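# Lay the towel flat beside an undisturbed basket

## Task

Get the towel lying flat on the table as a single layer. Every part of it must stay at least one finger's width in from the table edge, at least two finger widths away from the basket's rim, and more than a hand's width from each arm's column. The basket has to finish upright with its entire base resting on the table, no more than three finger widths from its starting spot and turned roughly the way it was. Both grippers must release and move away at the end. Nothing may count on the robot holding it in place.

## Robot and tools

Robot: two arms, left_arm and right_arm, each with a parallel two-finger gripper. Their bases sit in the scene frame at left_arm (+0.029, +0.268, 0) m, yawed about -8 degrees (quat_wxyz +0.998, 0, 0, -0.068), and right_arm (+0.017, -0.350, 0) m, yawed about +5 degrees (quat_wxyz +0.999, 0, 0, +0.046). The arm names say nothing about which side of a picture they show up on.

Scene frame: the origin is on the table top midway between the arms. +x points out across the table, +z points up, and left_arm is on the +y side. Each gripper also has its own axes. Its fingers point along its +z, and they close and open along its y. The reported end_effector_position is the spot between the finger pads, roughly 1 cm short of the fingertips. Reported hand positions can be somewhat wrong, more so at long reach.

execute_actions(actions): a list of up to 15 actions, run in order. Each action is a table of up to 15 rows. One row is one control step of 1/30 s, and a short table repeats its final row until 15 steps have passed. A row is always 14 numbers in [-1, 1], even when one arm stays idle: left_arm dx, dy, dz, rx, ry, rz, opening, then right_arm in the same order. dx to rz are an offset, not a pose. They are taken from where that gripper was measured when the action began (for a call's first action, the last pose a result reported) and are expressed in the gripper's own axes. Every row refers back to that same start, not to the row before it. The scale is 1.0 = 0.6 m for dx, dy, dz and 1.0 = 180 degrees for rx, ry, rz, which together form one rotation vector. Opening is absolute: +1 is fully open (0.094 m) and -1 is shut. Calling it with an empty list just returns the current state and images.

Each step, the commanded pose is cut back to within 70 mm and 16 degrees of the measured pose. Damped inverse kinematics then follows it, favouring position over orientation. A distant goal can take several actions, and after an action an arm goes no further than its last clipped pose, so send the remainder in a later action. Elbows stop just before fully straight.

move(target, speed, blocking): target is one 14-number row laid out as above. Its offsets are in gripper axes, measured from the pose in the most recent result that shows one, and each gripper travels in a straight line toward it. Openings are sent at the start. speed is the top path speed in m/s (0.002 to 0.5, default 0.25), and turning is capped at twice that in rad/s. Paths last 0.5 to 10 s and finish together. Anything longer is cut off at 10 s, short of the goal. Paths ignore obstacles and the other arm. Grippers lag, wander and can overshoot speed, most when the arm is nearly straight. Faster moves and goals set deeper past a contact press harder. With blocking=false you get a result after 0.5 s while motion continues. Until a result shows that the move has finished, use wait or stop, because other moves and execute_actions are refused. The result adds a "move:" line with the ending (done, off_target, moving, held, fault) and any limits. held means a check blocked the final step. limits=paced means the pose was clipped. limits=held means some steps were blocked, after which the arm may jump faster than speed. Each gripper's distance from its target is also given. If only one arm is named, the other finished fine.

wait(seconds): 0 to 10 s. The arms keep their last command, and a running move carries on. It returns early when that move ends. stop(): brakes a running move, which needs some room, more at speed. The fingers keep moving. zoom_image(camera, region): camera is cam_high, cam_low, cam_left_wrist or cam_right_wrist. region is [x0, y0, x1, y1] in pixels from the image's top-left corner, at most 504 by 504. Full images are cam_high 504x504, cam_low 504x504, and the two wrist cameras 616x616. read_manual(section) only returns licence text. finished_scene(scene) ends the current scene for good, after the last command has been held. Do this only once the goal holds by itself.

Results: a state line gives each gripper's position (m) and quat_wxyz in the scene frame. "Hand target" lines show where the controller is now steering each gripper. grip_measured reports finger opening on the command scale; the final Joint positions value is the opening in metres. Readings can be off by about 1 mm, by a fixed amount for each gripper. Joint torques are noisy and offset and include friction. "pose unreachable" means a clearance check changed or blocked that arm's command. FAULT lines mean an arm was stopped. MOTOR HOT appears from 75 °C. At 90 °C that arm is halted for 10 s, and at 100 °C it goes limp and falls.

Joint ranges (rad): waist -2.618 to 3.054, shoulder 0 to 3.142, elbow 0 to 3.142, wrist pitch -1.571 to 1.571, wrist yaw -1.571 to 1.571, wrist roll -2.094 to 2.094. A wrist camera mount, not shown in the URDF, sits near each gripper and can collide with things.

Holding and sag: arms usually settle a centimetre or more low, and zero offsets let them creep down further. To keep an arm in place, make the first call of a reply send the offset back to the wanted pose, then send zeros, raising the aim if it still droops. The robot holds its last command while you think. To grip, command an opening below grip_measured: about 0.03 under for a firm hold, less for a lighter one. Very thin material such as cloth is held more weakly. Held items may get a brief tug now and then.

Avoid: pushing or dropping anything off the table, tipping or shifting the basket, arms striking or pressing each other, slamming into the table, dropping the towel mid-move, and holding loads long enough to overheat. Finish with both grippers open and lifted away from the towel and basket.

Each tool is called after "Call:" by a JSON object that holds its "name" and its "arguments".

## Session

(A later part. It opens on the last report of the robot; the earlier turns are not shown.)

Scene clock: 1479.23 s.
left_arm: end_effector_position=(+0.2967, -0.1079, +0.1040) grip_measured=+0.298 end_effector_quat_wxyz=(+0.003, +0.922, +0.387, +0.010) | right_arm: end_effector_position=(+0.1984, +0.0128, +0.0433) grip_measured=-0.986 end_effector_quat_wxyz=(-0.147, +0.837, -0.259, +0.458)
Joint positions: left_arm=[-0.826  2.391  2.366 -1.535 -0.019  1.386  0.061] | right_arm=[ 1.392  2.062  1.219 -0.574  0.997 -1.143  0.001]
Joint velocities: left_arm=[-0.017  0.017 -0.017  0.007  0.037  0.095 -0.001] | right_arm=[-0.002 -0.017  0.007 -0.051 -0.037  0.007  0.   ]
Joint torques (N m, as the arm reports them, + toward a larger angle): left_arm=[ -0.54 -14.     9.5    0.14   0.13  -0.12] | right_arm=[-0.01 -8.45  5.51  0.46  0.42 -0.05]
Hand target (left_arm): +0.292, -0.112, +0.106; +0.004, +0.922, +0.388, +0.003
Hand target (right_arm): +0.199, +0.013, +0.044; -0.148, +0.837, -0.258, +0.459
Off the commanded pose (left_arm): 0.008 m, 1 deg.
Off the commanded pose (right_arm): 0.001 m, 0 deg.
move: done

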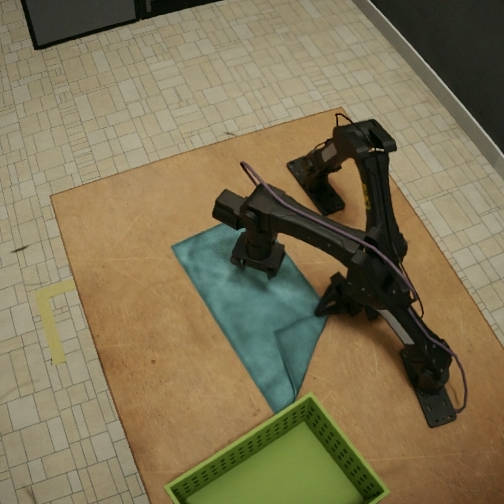

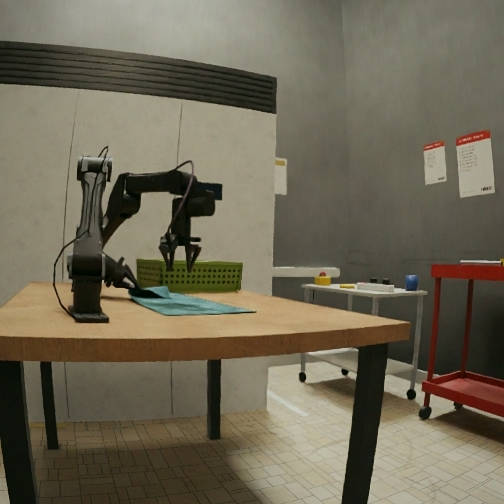

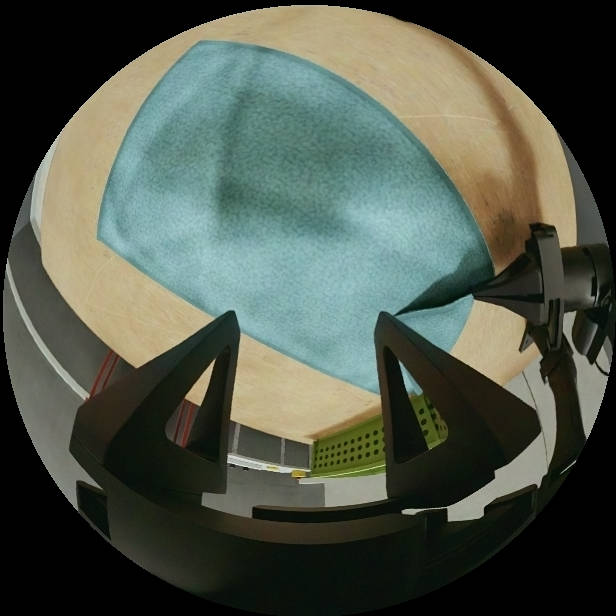

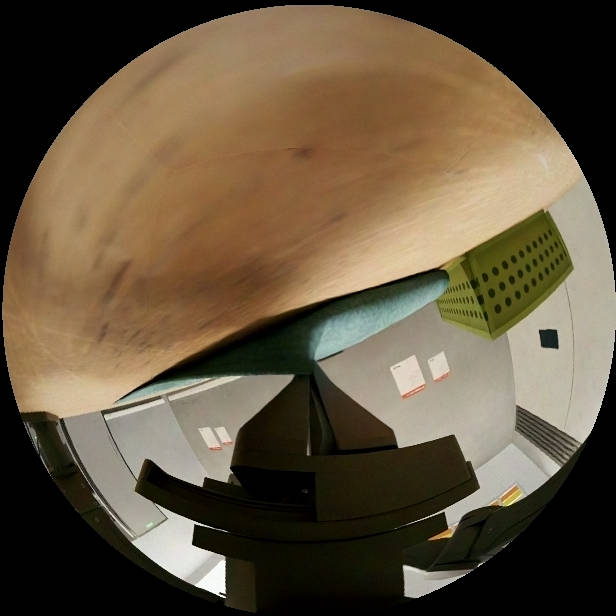

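Call:
{"name": "move", "arguments": {"target": [0,0,0.15,0,0,0,0.3,0,0,0,0,0,0,-1.0], "speed": 0.05}}

Scene clock: 1486.43 s.
left_arm: end_effector_position=(+0.3002, -0.1129, +0.0181) grip_measured=+0.298 end_effector_quat_wxyz=(+0.009, +0.922, +0.387, +0.012) | right_arm: end_effector_position=(+0.1983, +0.0128, +0.0431) grip_measured=-0.986 end_effector_quat_wxyz=(-0.147, +0.838, -0.259, +0.458)
Joint positions: left_arm=[-0.826  2.387  2.017 -1.177 -0.019  1.386  0.061] | right_arm=[ 1.392  2.062  1.219 -0.574  0.996 -1.143  0.001]
Joint velocities: left_arm=[-0.022  0.017 -0.007  0.022 -0.037  0.066 -0.   ] | right_arm=[ 0.002 -0.002  0.002  0.022 -0.037  0.007 -0.   ]
Joint torques (N m, as the arm reports them, + toward a larger angle): left_arm=[  0.18 -15.63   4.91   0.35   0.01   0.05] | right_arm=[ 0.   -8.46  5.53  0.43  0.42 -0.01]
Hand target (left_arm): +0.298, -0.109, +0.014; +0.003, +0.922, +0.387, +0.010
Hand target (right_arm): +0.198, +0.013, +0.043; -0.147, +0.837, -0.259, +0.459
Off the commanded pose (left_arm): 0.007 m, 1 deg.
Off the commanded pose (right_arm): 0.000 m, 0 deg.
move: done

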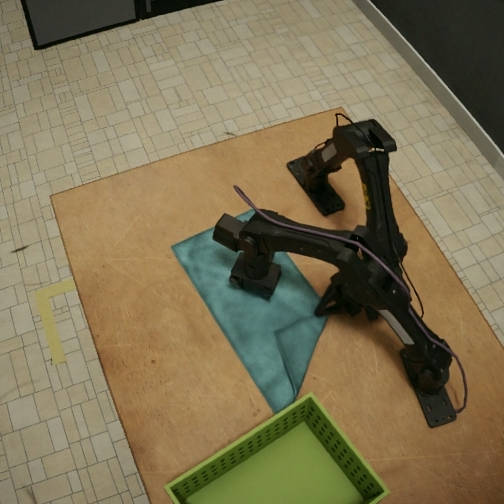

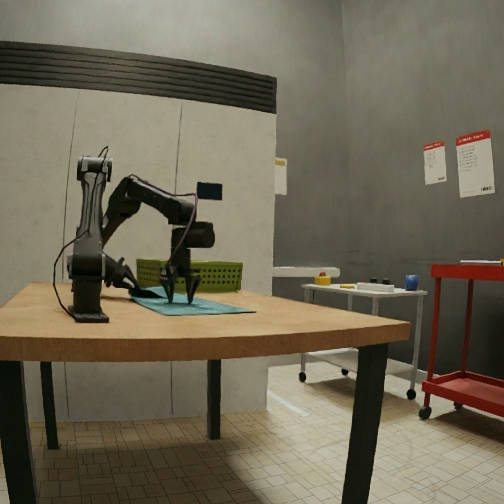

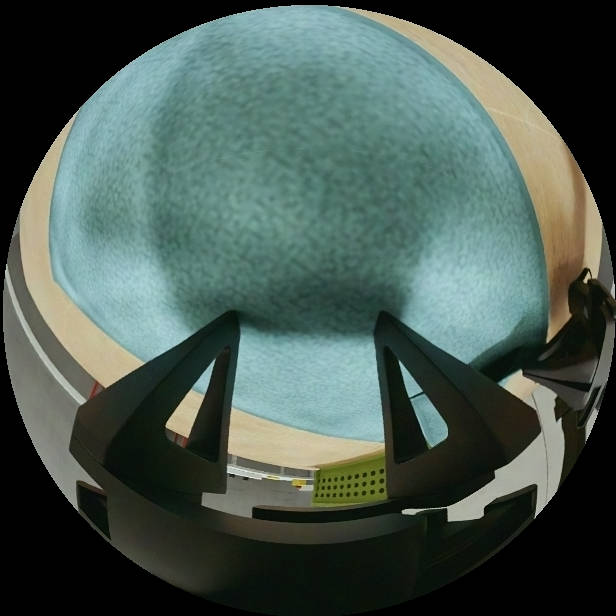

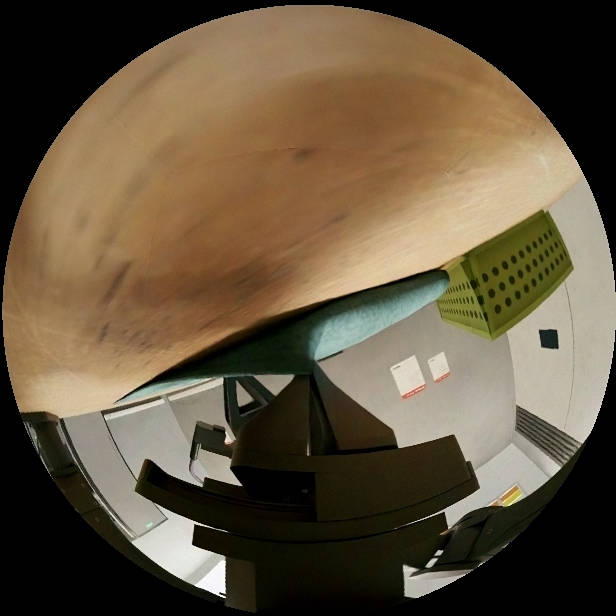

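Call:
{"name": "move", "arguments": {"target": [0,0,0.008,0,0,0,0.3,-0.048,-0.028,-0.054,0,0,0,-1.0], "speed": 0.03}}

Scene clock: 1492.63 s.
left_arm: end_effector_position=(+0.3017, -0.1151, +0.0182) grip_measured=+0.298 end_effector_quat_wxyz=(+0.015, +0.922, +0.387, +0.013) | right_arm: end_effector_position=(+0.1665, +0.0369, +0.0443) grip_measured=-0.986 end_effector_quat_wxyz=(-0.141, +0.840, -0.258, +0.456)
Joint positions: left_arm=[-0.826  2.387  2.017 -1.166 -0.019  1.386  0.061] | right_arm=[ 1.477  2.167  1.405 -0.804  0.996 -0.98   0.001]
Joint velocities: left_arm=[ 0.017 -0.002  0.012  0.007 -0.022  0.022 -0.001] | right_arm=[-0.012 -0.022 -0.002 -0.022 -0.007  0.095 -0.001]
Joint torques (N m, as the arm reports them, + toward a larger angle): left_arm=[  0.01 -14.81   5.9    0.36  -0.02  -0.01] | right_arm=[ 0.67 -8.67  8.11  0.06  0.45  0.1 ]
Hand target (left_arm): +0.300, -0.113, +0.013; +0.009, +0.922, +0.387, +0.012
Hand target (right_arm): +0.163, +0.043, +0.048; -0.148, +0.838, -0.259, +0.457
Off the commanded pose (left_arm): 0.005 m, 1 deg.
Off the commanded pose (right_arm): 0.008 m, 1 deg.
move: done

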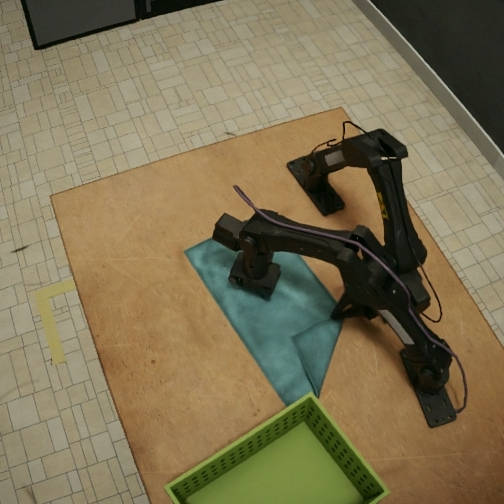

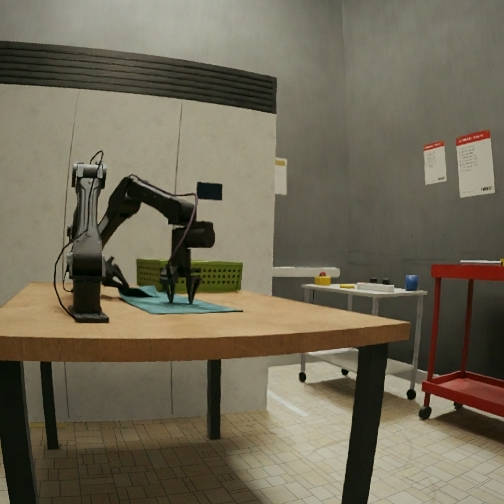

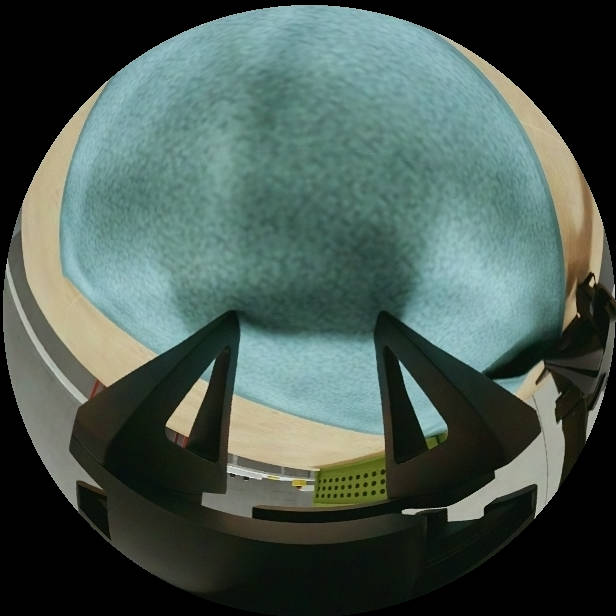

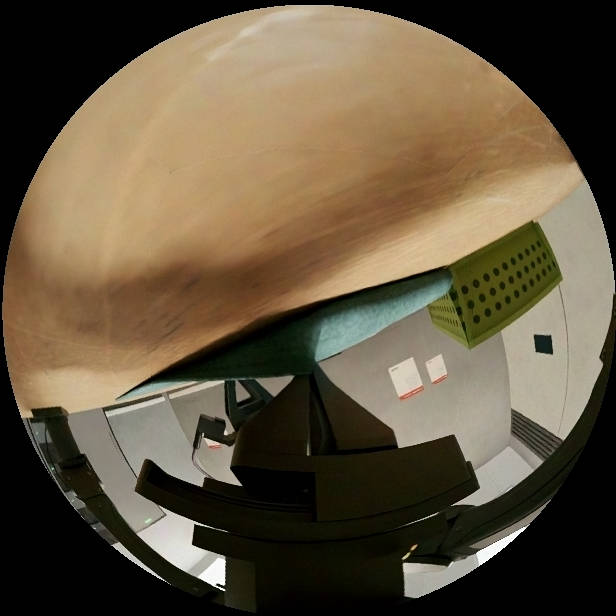

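Call:
{"name": "move", "arguments": {"target": [-0.037,0.153,0.008,0,0,0,0.3,0.12,0.080,0.064,0,0,0,-1.0], "speed": 0.04}}

Scene clock: 1515.50 s.
left_arm: end_effector_position=(+0.3515, -0.1865, +0.0234) grip_measured=+0.298 end_effector_quat_wxyz=(+0.085, +0.918, +0.386, +0.028) | right_arm: end_effector_position=(+0.2132, -0.0432, +0.0424) grip_measured=-0.986 end_effector_quat_wxyz=(-0.128, +0.844, -0.248, +0.458)
Joint positions: left_arm=[-0.826  2.819  2.842 -1.415 -0.019  1.386  0.061] | right_arm=[ 1.326  1.894  0.965 -0.434  0.977 -1.263  0.001]
Joint velocities: left_arm=[-0.017 -0.012 -0.002 -0.022 -0.037 -0.007 -0.   ] | right_arm=[ 0.007  0.007 -0.007  0.051  0.007 -0.037 -0.001]
Joint torques (N m, as the arm reports them, + toward a larger angle): left_arm=[ -0.62 -15.12   9.35   0.8    0.01  -0.02] | right_arm=[-0.78 -9.55  4.44  0.59  0.42 -0.13]
Hand target (left_arm): +0.352, -0.194, +0.017; +0.093, +0.918, +0.385, +0.030
Hand target (right_arm): +0.217, -0.044, +0.052; -0.140, +0.839, -0.258, +0.458
Off the commanded pose (left_arm): 0.011 m, 8 deg.
Off the commanded pose (right_arm): 0.009 m, 2 deg.
elbow stopped short (left arm): the move would have taken joint 3 (elbow) straighter than the controller allows; a more bent joint 3 avoids this.
move: off_target (left_arm)

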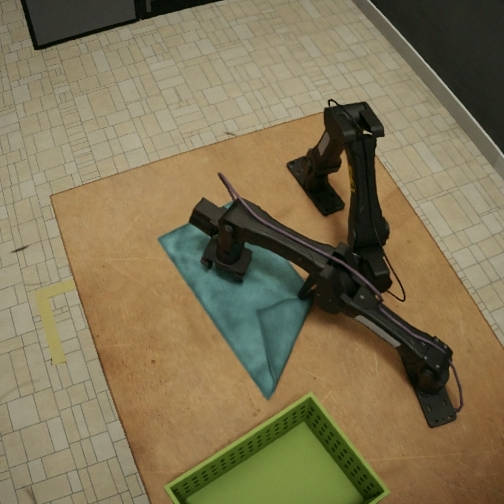

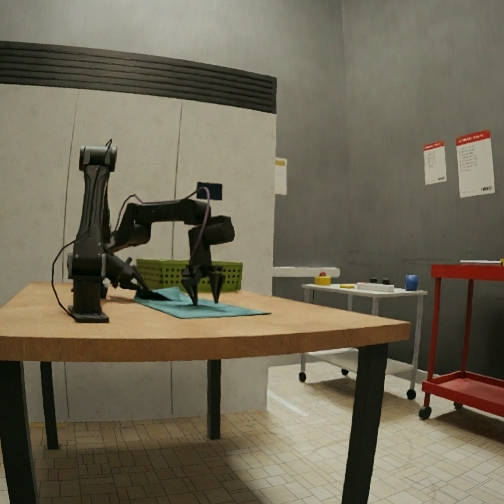

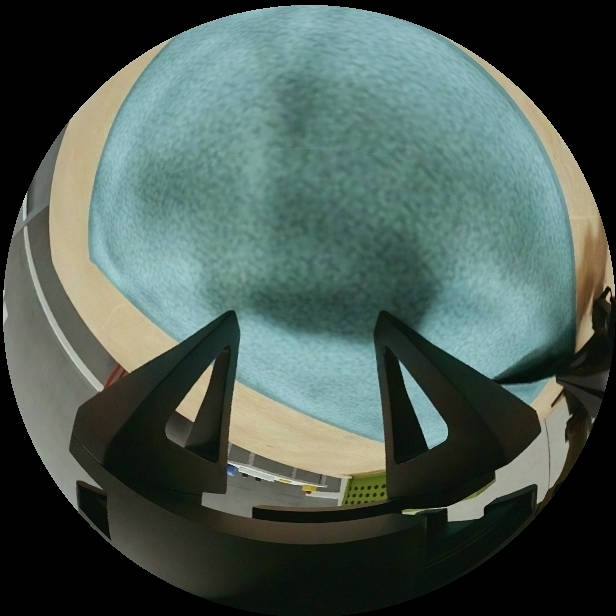

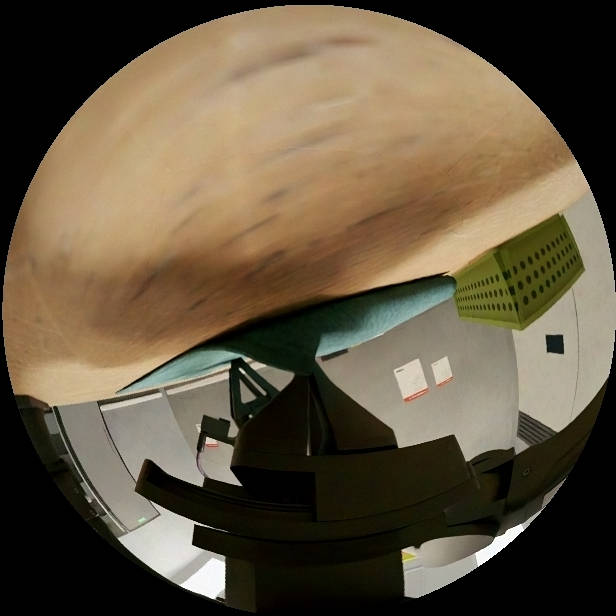

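Call:
{"name": "move", "arguments": {"target": [-0.001,0.015,-0.09,0,0,0,0.3,0,0,0,0,0,0,-1.0], "speed": 0.08}}

Call:
{"name": "move", "arguments": {"target": [0.03,-0.19,-0.03,0.023,0.069,-0.744,0.3,0,0,0,0,0,0,-1.0], "speed": 0.25}}

Scene clock: 1532.43 s.
left_arm: end_effector_position=(+0.3509, -0.1857, +0.0682) grip_measured=+0.298 end_effector_quat_wxyz=(+0.112, +0.915, +0.385, +0.034) | right_arm: end_effector_position=(+0.2130, -0.0429, +0.0421) grip_measured=-0.986 end_effector_quat_wxyz=(-0.128, +0.844, -0.248, +0.458)
Joint positions: left_arm=[-0.826  2.733  2.842 -1.445 -0.019  1.386  0.061] | right_arm=[ 1.326  1.894  0.965 -0.431  0.975 -1.266  0.001]
Joint velocities: left_arm=[-0.017  0.007  0.002  0.022 -0.022  0.051 -0.001] | right_arm=[-0.012 -0.012  0.012 -0.051 -0.007 -0.037 -0.   ]
Joint torques (N m, as the arm reports them, + toward a larger angle): left_arm=[  0.15 -17.69   9.35   0.5    0.     0.02] | right_arm=[ 0.   -7.01  5.32  0.48  0.42  0.03]
Hand target (left_arm): +0.351, -0.185, +0.078; +0.118, +0.915, +0.385, +0.035
Hand target (right_arm): +0.213, -0.043, +0.042; -0.128, +0.844, -0.248, +0.458
Off the commanded pose (left_arm): 0.010 m, 3 deg.
Off the commanded pose (right_arm): 0.001 m, 0 deg.
elbow stopped short (left arm): the move would have taken joint 3 (elbow) straighter than the controller allows; a more bent joint 3 avoids this.
move: off_target (left_arm)

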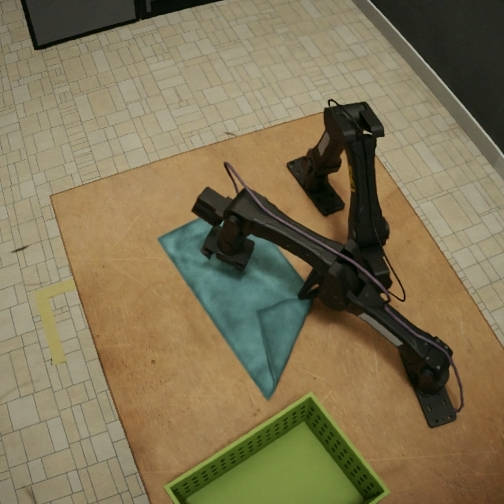

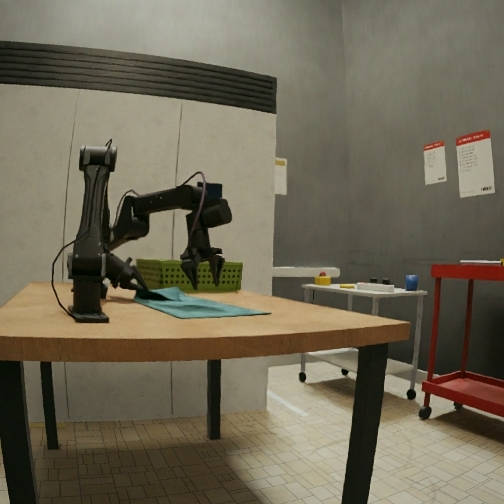

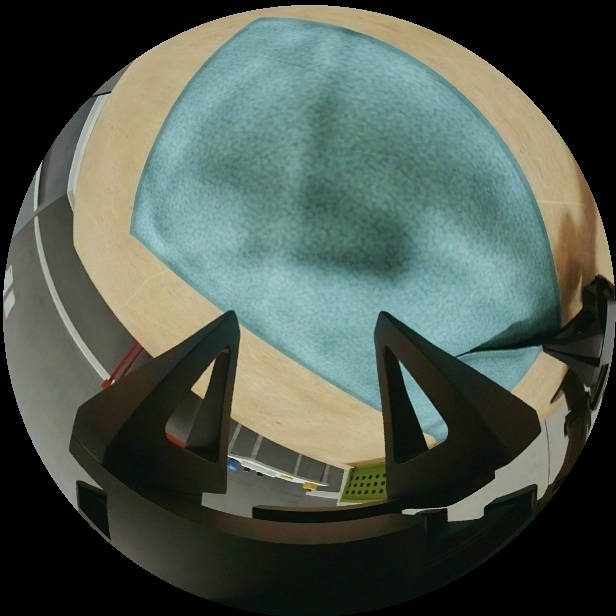

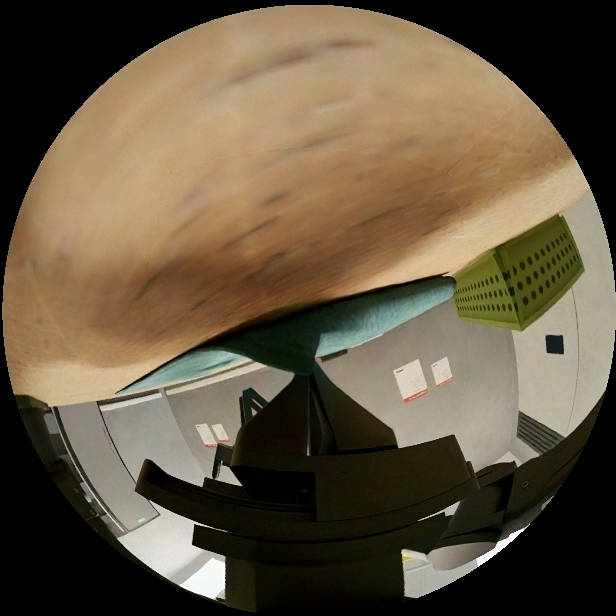

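Scene clock: 1537.70 s.
left_arm: end_effector_position=(+0.2819, -0.0968, +0.0582) grip_measured=+0.298 end_effector_quat_wxyz=(+0.019, +0.011, +1.000, -0.021) | right_arm: end_effector_position=(+0.2128, -0.0428, +0.0418) grip_measured=-0.986 end_effector_quat_wxyz=(-0.128, +0.845, -0.248, +0.457)
Joint positions: left_arm=[-0.835  2.219  1.889 -1.184 -0.008 -0.947  0.061] | right_arm=[ 1.326  1.894  0.965 -0.431  0.973 -1.266  0.001]
Joint velocities: left_arm=[ 0.022  0.012 -0.007  0.037 -0.022  0.051 -0.   ] | right_arm=[-0.007 -0.017 -0.012 -0.066  0.007 -0.007 -0.   ]
Joint torques (N m, as the arm reports them, + toward a larger angle): left_arm=[  0.48 -15.16   4.97   0.43   0.1   -0.08] | right_arm=[ 0.   -7.01  5.3   0.5   0.41  0.  ]
Hand target (left_arm): +0.281, -0.093, +0.059; +0.015, +0.002, +1.000, -0.023
Hand target (right_arm): +0.213, -0.043, +0.042; -0.128, +0.844, -0.248, +0.458
Off the commanded pose (left_arm): 0.005 m, 1 deg.
Off the commanded pose (right_arm): 0.000 m, 0 deg.
move: done

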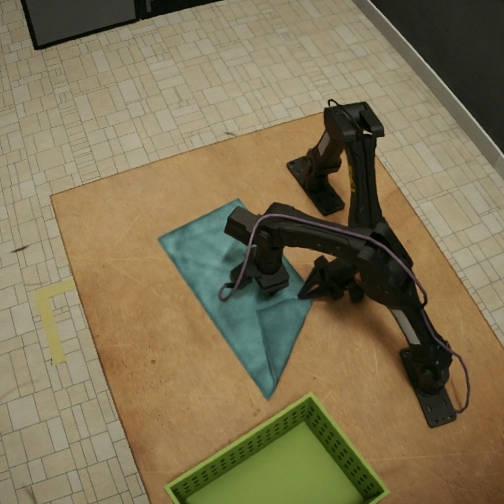

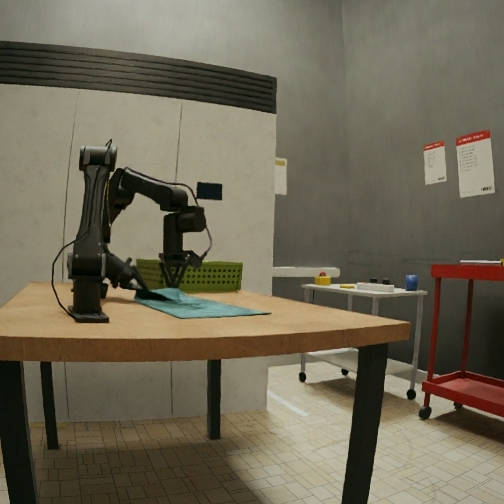

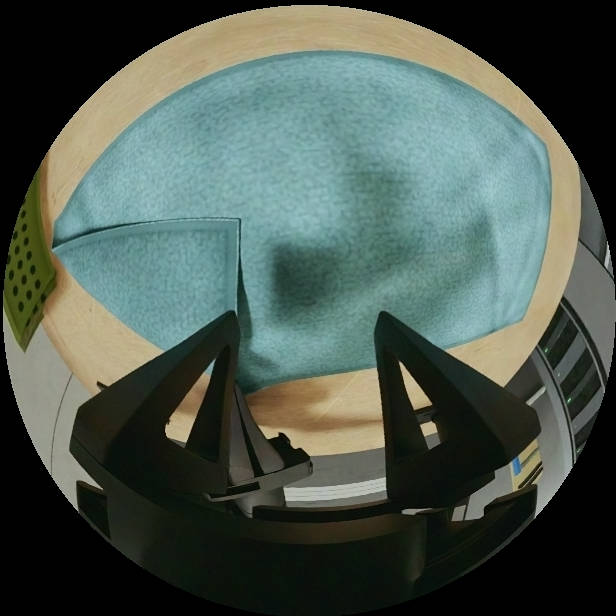

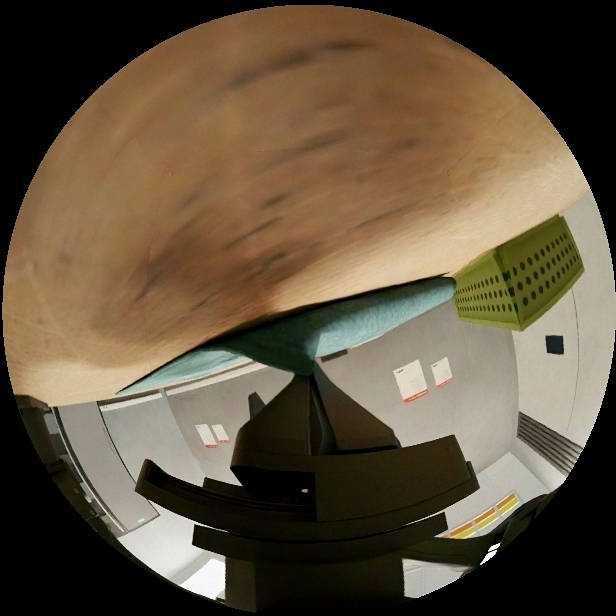

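Call:
{"name": "move", "arguments": {"target": [0,0,-0.01,0,0,0,0.0,0.035,-0.024,-0.027,0,0,0,-1.0], "speed": 0.03}}

Scene clock: 1551.40 s.
left_arm: end_effector_position=(+0.2813, -0.0959, +0.0582) grip_measured=+0.002 end_effector_quat_wxyz=(+0.018, +0.010, +1.000, -0.019) | right_arm: end_effector_position=(+0.2117, -0.0483, +0.0553) grip_measured=-0.986 end_effector_quat_wxyz=(-0.111, +0.849, -0.239, +0.457)
Joint positions: left_arm=[-0.835  2.219  1.889 -1.188 -0.008 -0.949  0.047] | right_arm=[ 1.326  1.859  0.992 -0.532  0.97  -1.266  0.001]
Joint velocities: left_arm=[-0.002  0.012 -0.007  0.007  0.022  0.022  0.   ] | right_arm=[ 0.012  0.007  0.007 -0.037 -0.022 -0.007 -0.001]
Joint torques (N m, as the arm reports them, + toward a larger angle): left_arm=[  0.1  -14.25   8.65   0.19   0.     0.05] | right_arm=[-0.11 -9.29  7.89  0.36  0.42 -0.04]
Hand target (left_arm): +0.282, -0.096, +0.064; +0.019, +0.011, +1.000, -0.021
Hand target (right_arm): +0.213, -0.042, +0.072; -0.128, +0.845, -0.248, +0.457
Off the commanded pose (left_arm): 0.006 m, 0 deg.
Off the commanded pose (right_arm): 0.018 m, 2 deg.
move: off_target (right_arm)

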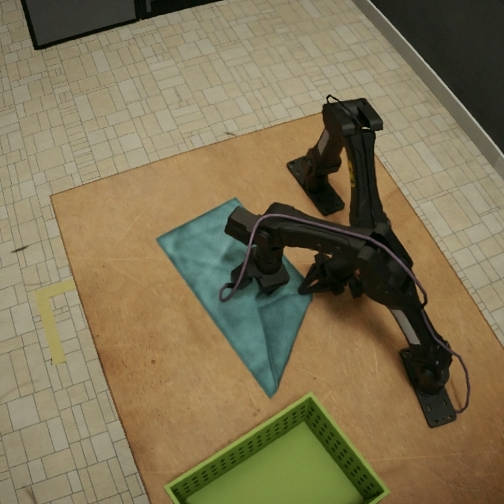

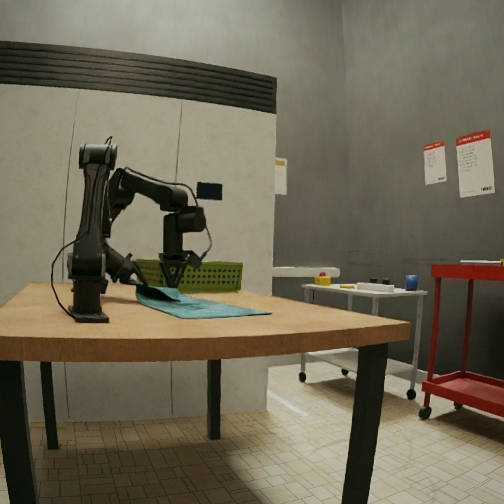

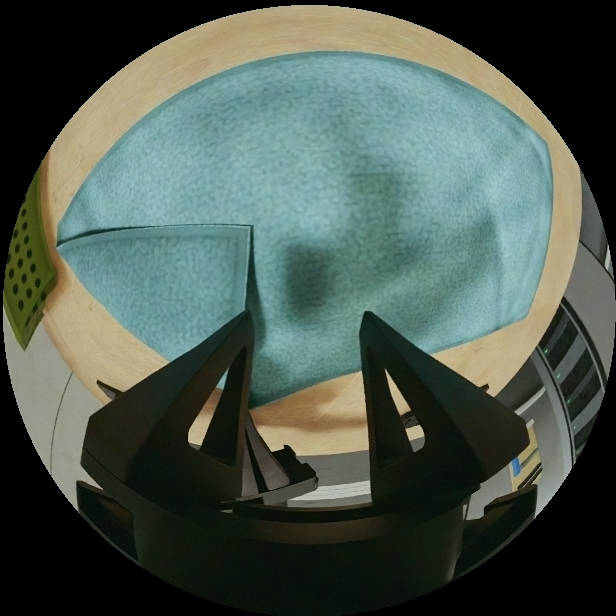

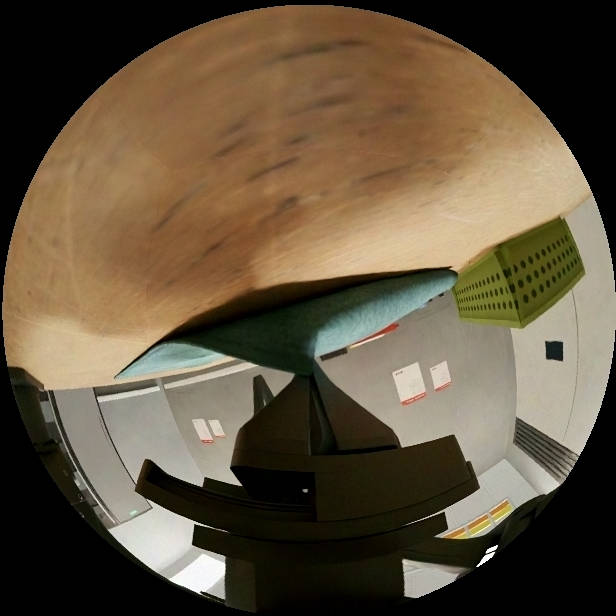

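Call:
{"name": "zoom_image", "arguments": {"camera": "cam_low", "region": [110, 250, 290, 330]}}

Call:
{"name": "zoom_image", "arguments": {"camera": "cam_left_wrist", "region": [150, 180, 400, 430]}}

Region (110, 250, 290, 330) of cam_low's 504x504 image, scaled by 2.800, with more detail than that image has.

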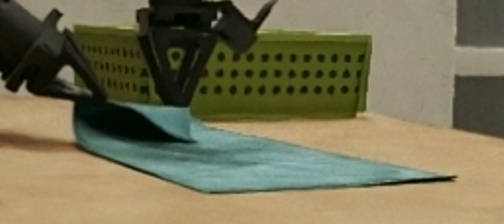

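Region (150, 180, 400, 430) of cam_left_wrist's 616x616 image, scaled by 2.016, with more detail than that image has.

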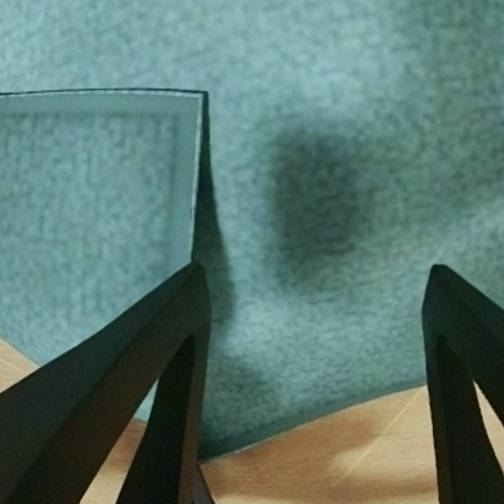

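Call:
{"name": "move", "arguments": {"target": [-0.03,-0.04,-0.08,0,0,0,0.3,0.115,-0.08,-0.09,0,0,0,-1.0], "speed": 0.05}}

Scene clock: 1576.97 s.
left_arm: end_effector_position=(+0.2958, -0.1170, +0.1062) grip_measured=+0.298 end_effector_quat_wxyz=(+0.018, +0.010, +1.000, -0.020) | right_arm: end_effector_position=(+0.2121, -0.0422, +0.1359) grip_measured=-0.986 end_effector_quat_wxyz=(-0.091, +0.854, -0.228, +0.458)
Joint positions: left_arm=[-0.835  2.368  2.333 -1.482 -0.008 -0.949  0.061] | right_arm=[ 1.326  1.764  1.236 -0.914  0.965 -1.27   0.001]
Joint velocities: left_arm=[-0.002  0.002  0.002 -0.066  0.007 -0.007  0.   ] | right_arm=[-0.007 -0.002 -0.007 -0.037 -0.022  0.066 -0.   ]
Joint torques (N m, as the arm reports them, + toward a larger angle): left_arm=[  0.11 -13.74   9.61   0.18  -0.01   0.04] | right_arm=[-0.26 -9.24  9.02  0.28  0.44 -0.03]
Hand target (left_arm): +0.298, -0.118, +0.108; +0.018, +0.010, +1.000, -0.020
Hand target (right_arm): +0.214, -0.040, +0.154; -0.111, +0.849, -0.239, +0.458
Off the commanded pose (left_arm): 0.002 m, 0 deg.
Off the commanded pose (right_arm): 0.019 m, 3 deg.
move: off_target (right_arm)

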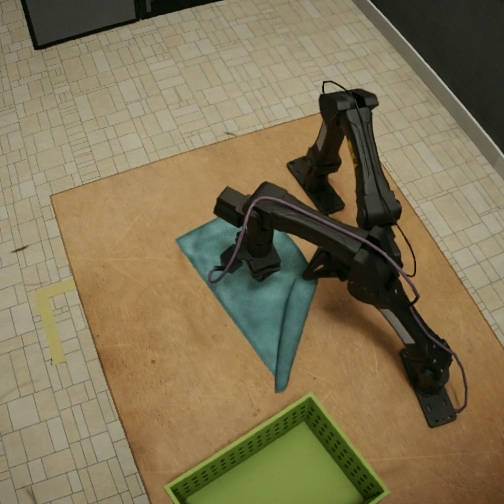

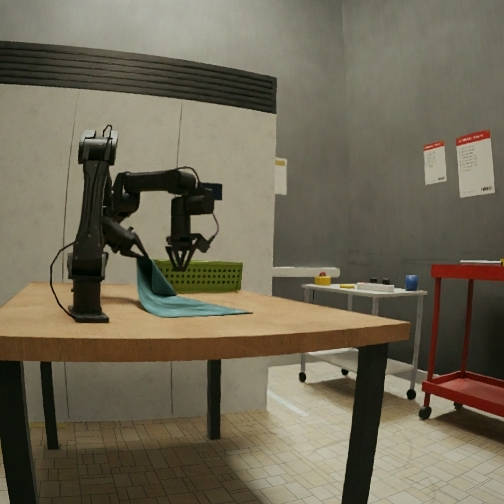

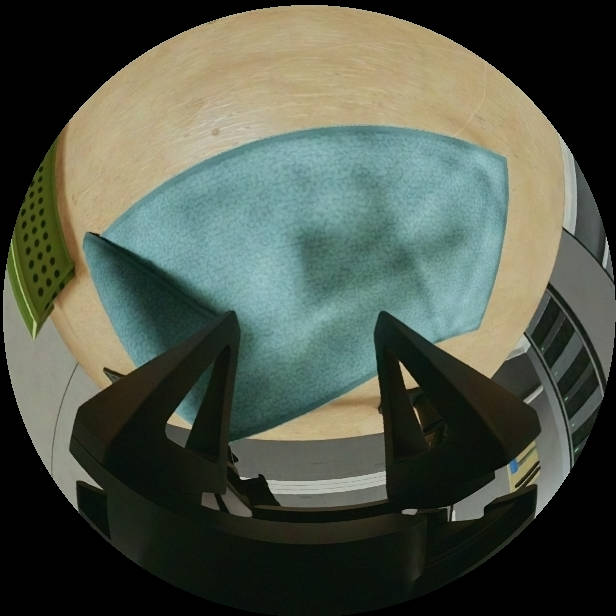

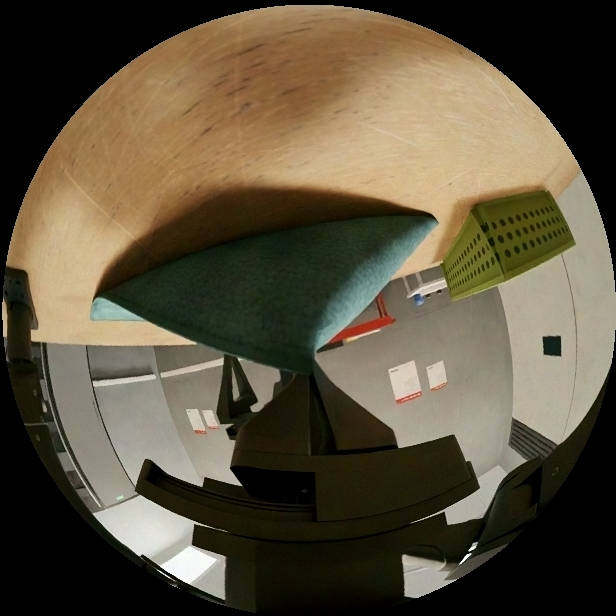

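Call:
{"name": "zoom_image", "arguments": {"camera": "cam_low", "region": [100, 230, 280, 330]}}

Call:
{"name": "zoom_image", "arguments": {"camera": "cam_high", "region": [170, 220, 370, 420]}}

Region (100, 230, 280, 330) of cam_low's 504x504 image, scaled by 2.800, with more detail than that image has.

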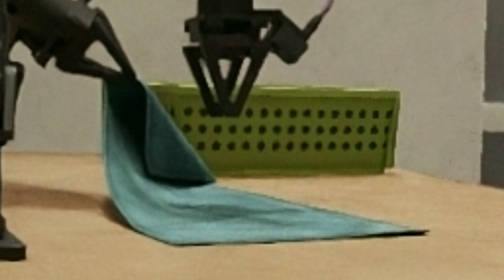

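Region (170, 220, 370, 420) of cam_high's 504x504 image, scaled by 2.520, with more detail than that image has.

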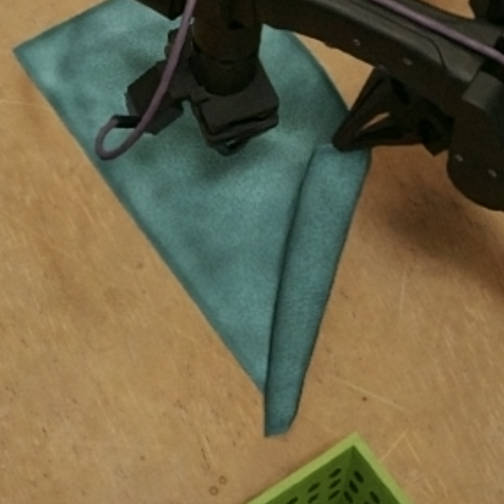

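Call:
{"name": "move", "arguments": {"target": [-0.03,0.1,-0.17,0,0,0,0.3,0,0,0,0,0,0,-1.0], "speed": 0.2}}

Call:
{"name": "move", "arguments": {"target": [0.2,0.45,0,0,0,0,0.3,0,0,0,0,0,0,-1.0], "speed": 0.25}}

Scene clock: 1632.47 s.
left_arm: end_effector_position=(+0.3156, -0.0563, +0.2152) grip_measured=+0.298 end_effector_quat_wxyz=(+0.076, +0.004, +0.994, -0.081) | right_arm: end_effector_position=(+0.2117, -0.0423, +0.1353) grip_measured=-0.986 end_effector_quat_wxyz=(-0.090, +0.855, -0.228, +0.456)
Joint positions: left_arm=[-0.717  2.094  2.306 -1.56  -0.007 -0.844  0.061] | right_arm=[ 1.326  1.764  1.236 -0.915  0.961 -1.27   0.001]
Joint velocities: left_arm=[-0.002 -0.017 -0.017 -0.022 -0.081 -0.11   0.001] | right_arm=[-0.002 -0.007  0.007  0.022 -0.022  0.007 -0.001]
Joint torques (N m, as the arm reports them, + toward a larger angle): left_arm=[  0.13 -11.78   4.54   0.53   0.08   0.17] | right_arm=[ 0.   -6.77  6.32  0.4   0.43 -0.01]
Hand target (left_arm): +0.311, -0.052, +0.205; +0.059, +0.009, +0.996, -0.066
Hand target (right_arm): +0.212, -0.042, +0.136; -0.091, +0.854, -0.228, +0.458
Off the commanded pose (left_arm): 0.010 m, 10 deg.
Off the commanded pose (right_arm): 0.001 m, 0 deg.
joint sent to its limit (left arm) — the command would take joint 4 (wrist pitch) past its lower limit, so that joint was sent only as far as its limit.
move: off_target (left_arm)

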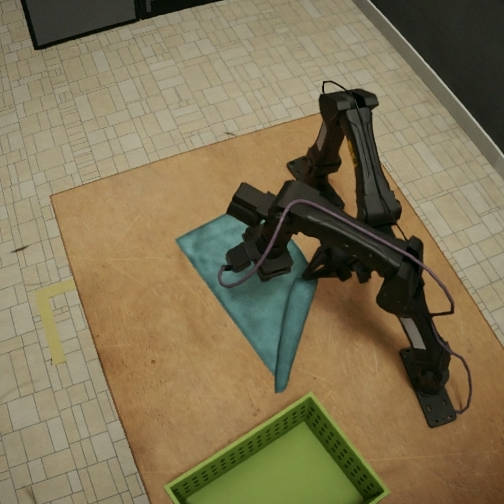

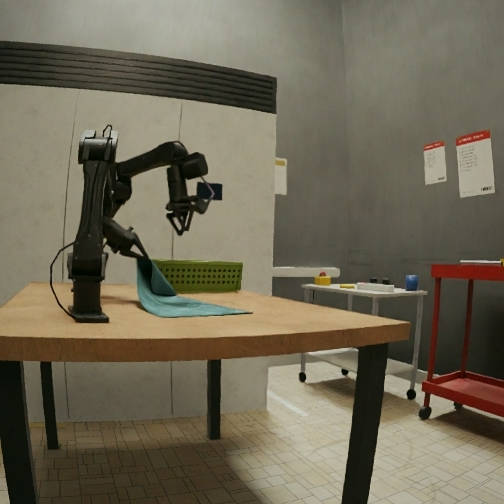

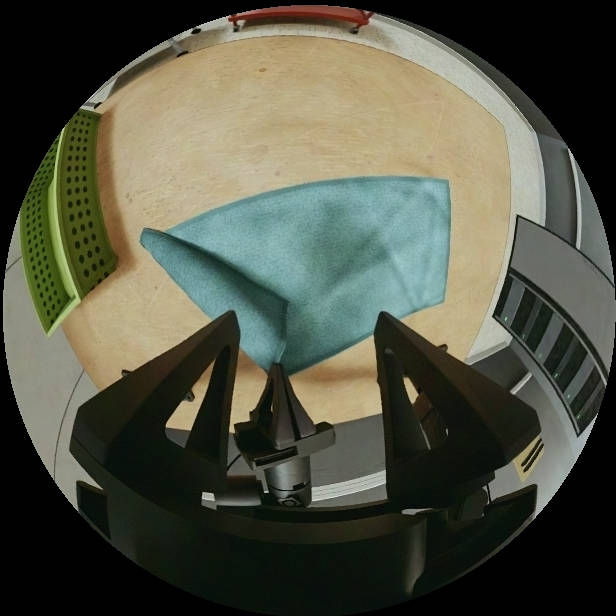

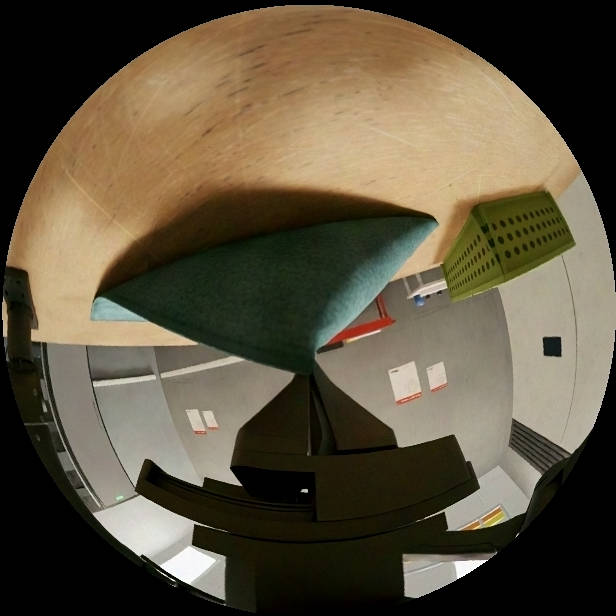

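Scene clock: 1634.37 s.
left_arm: end_effector_position=(+0.2084, +0.2072, +0.1565) grip_measured=+0.298 end_effector_quat_wxyz=(+0.086, +0.001, +0.993, -0.077) | right_arm: end_effector_position=(+0.2113, -0.0422, +0.1347) grip_measured=-0.986 end_effector_quat_wxyz=(-0.090, +0.856, -0.228, +0.454)
Joint positions: left_arm=[-0.095  1.063  1.02  -1.324  0.11  -0.239  0.061] | right_arm=[ 1.326  1.764  1.236 -0.915  0.957 -1.27   0.001]
Joint velocities: left_arm=[-0.017  0.007 -0.017  0.022  0.066  0.007 -0.   ] | right_arm=[-0.012  0.002 -0.007 -0.022 -0.037  0.022  0.   ]
Joint torques (N m, as the arm reports them, + toward a larger angle): left_arm=[ 0.7  -3.26  5.13  0.5   0.21  0.12] | right_arm=[ 0.   -6.77  6.32  0.39  0.43 -0.01]
Hand target (left_arm): +0.200, +0.208, +0.151; +0.073, +0.004, +0.994, -0.080
Hand target (right_arm): +0.212, -0.042, +0.135; -0.090, +0.856, -0.228, +0.456
Off the commanded pose (left_arm): 0.007 m, 1 deg.
Off the commanded pose (right_arm): 0.001 m, 0 deg.
move: done

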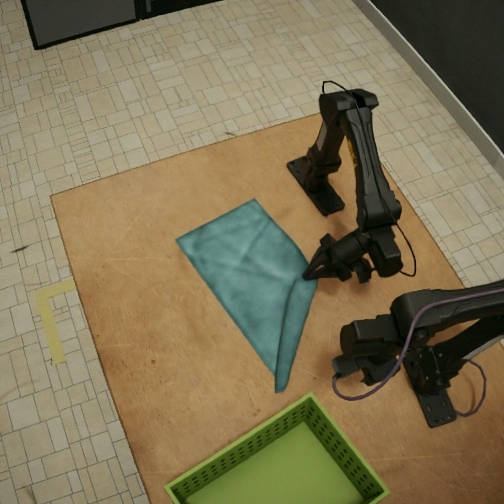

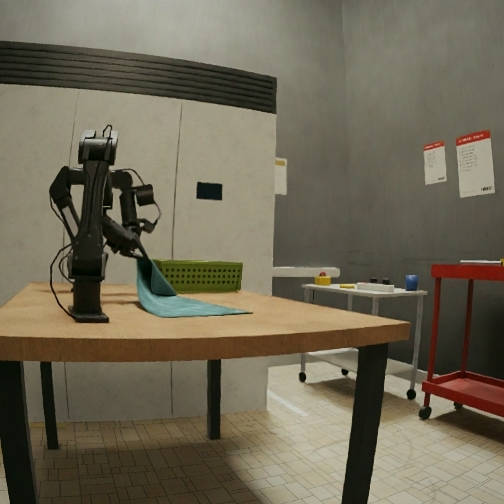

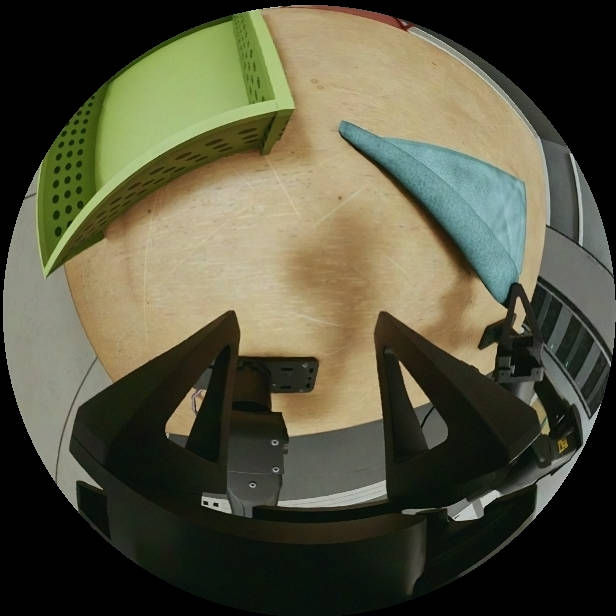

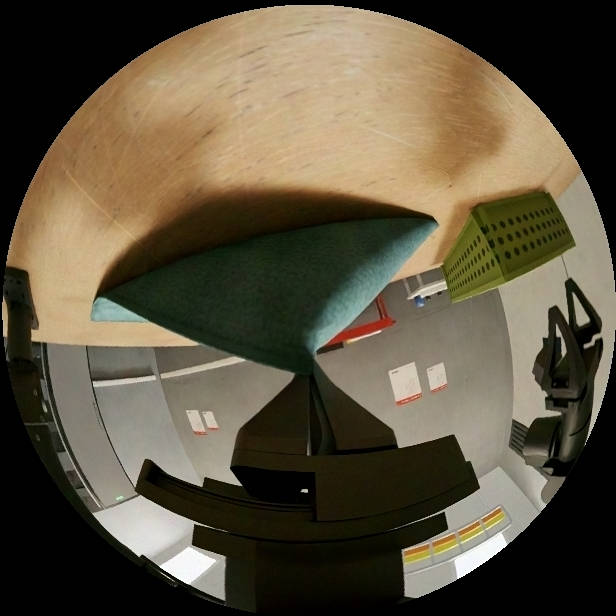

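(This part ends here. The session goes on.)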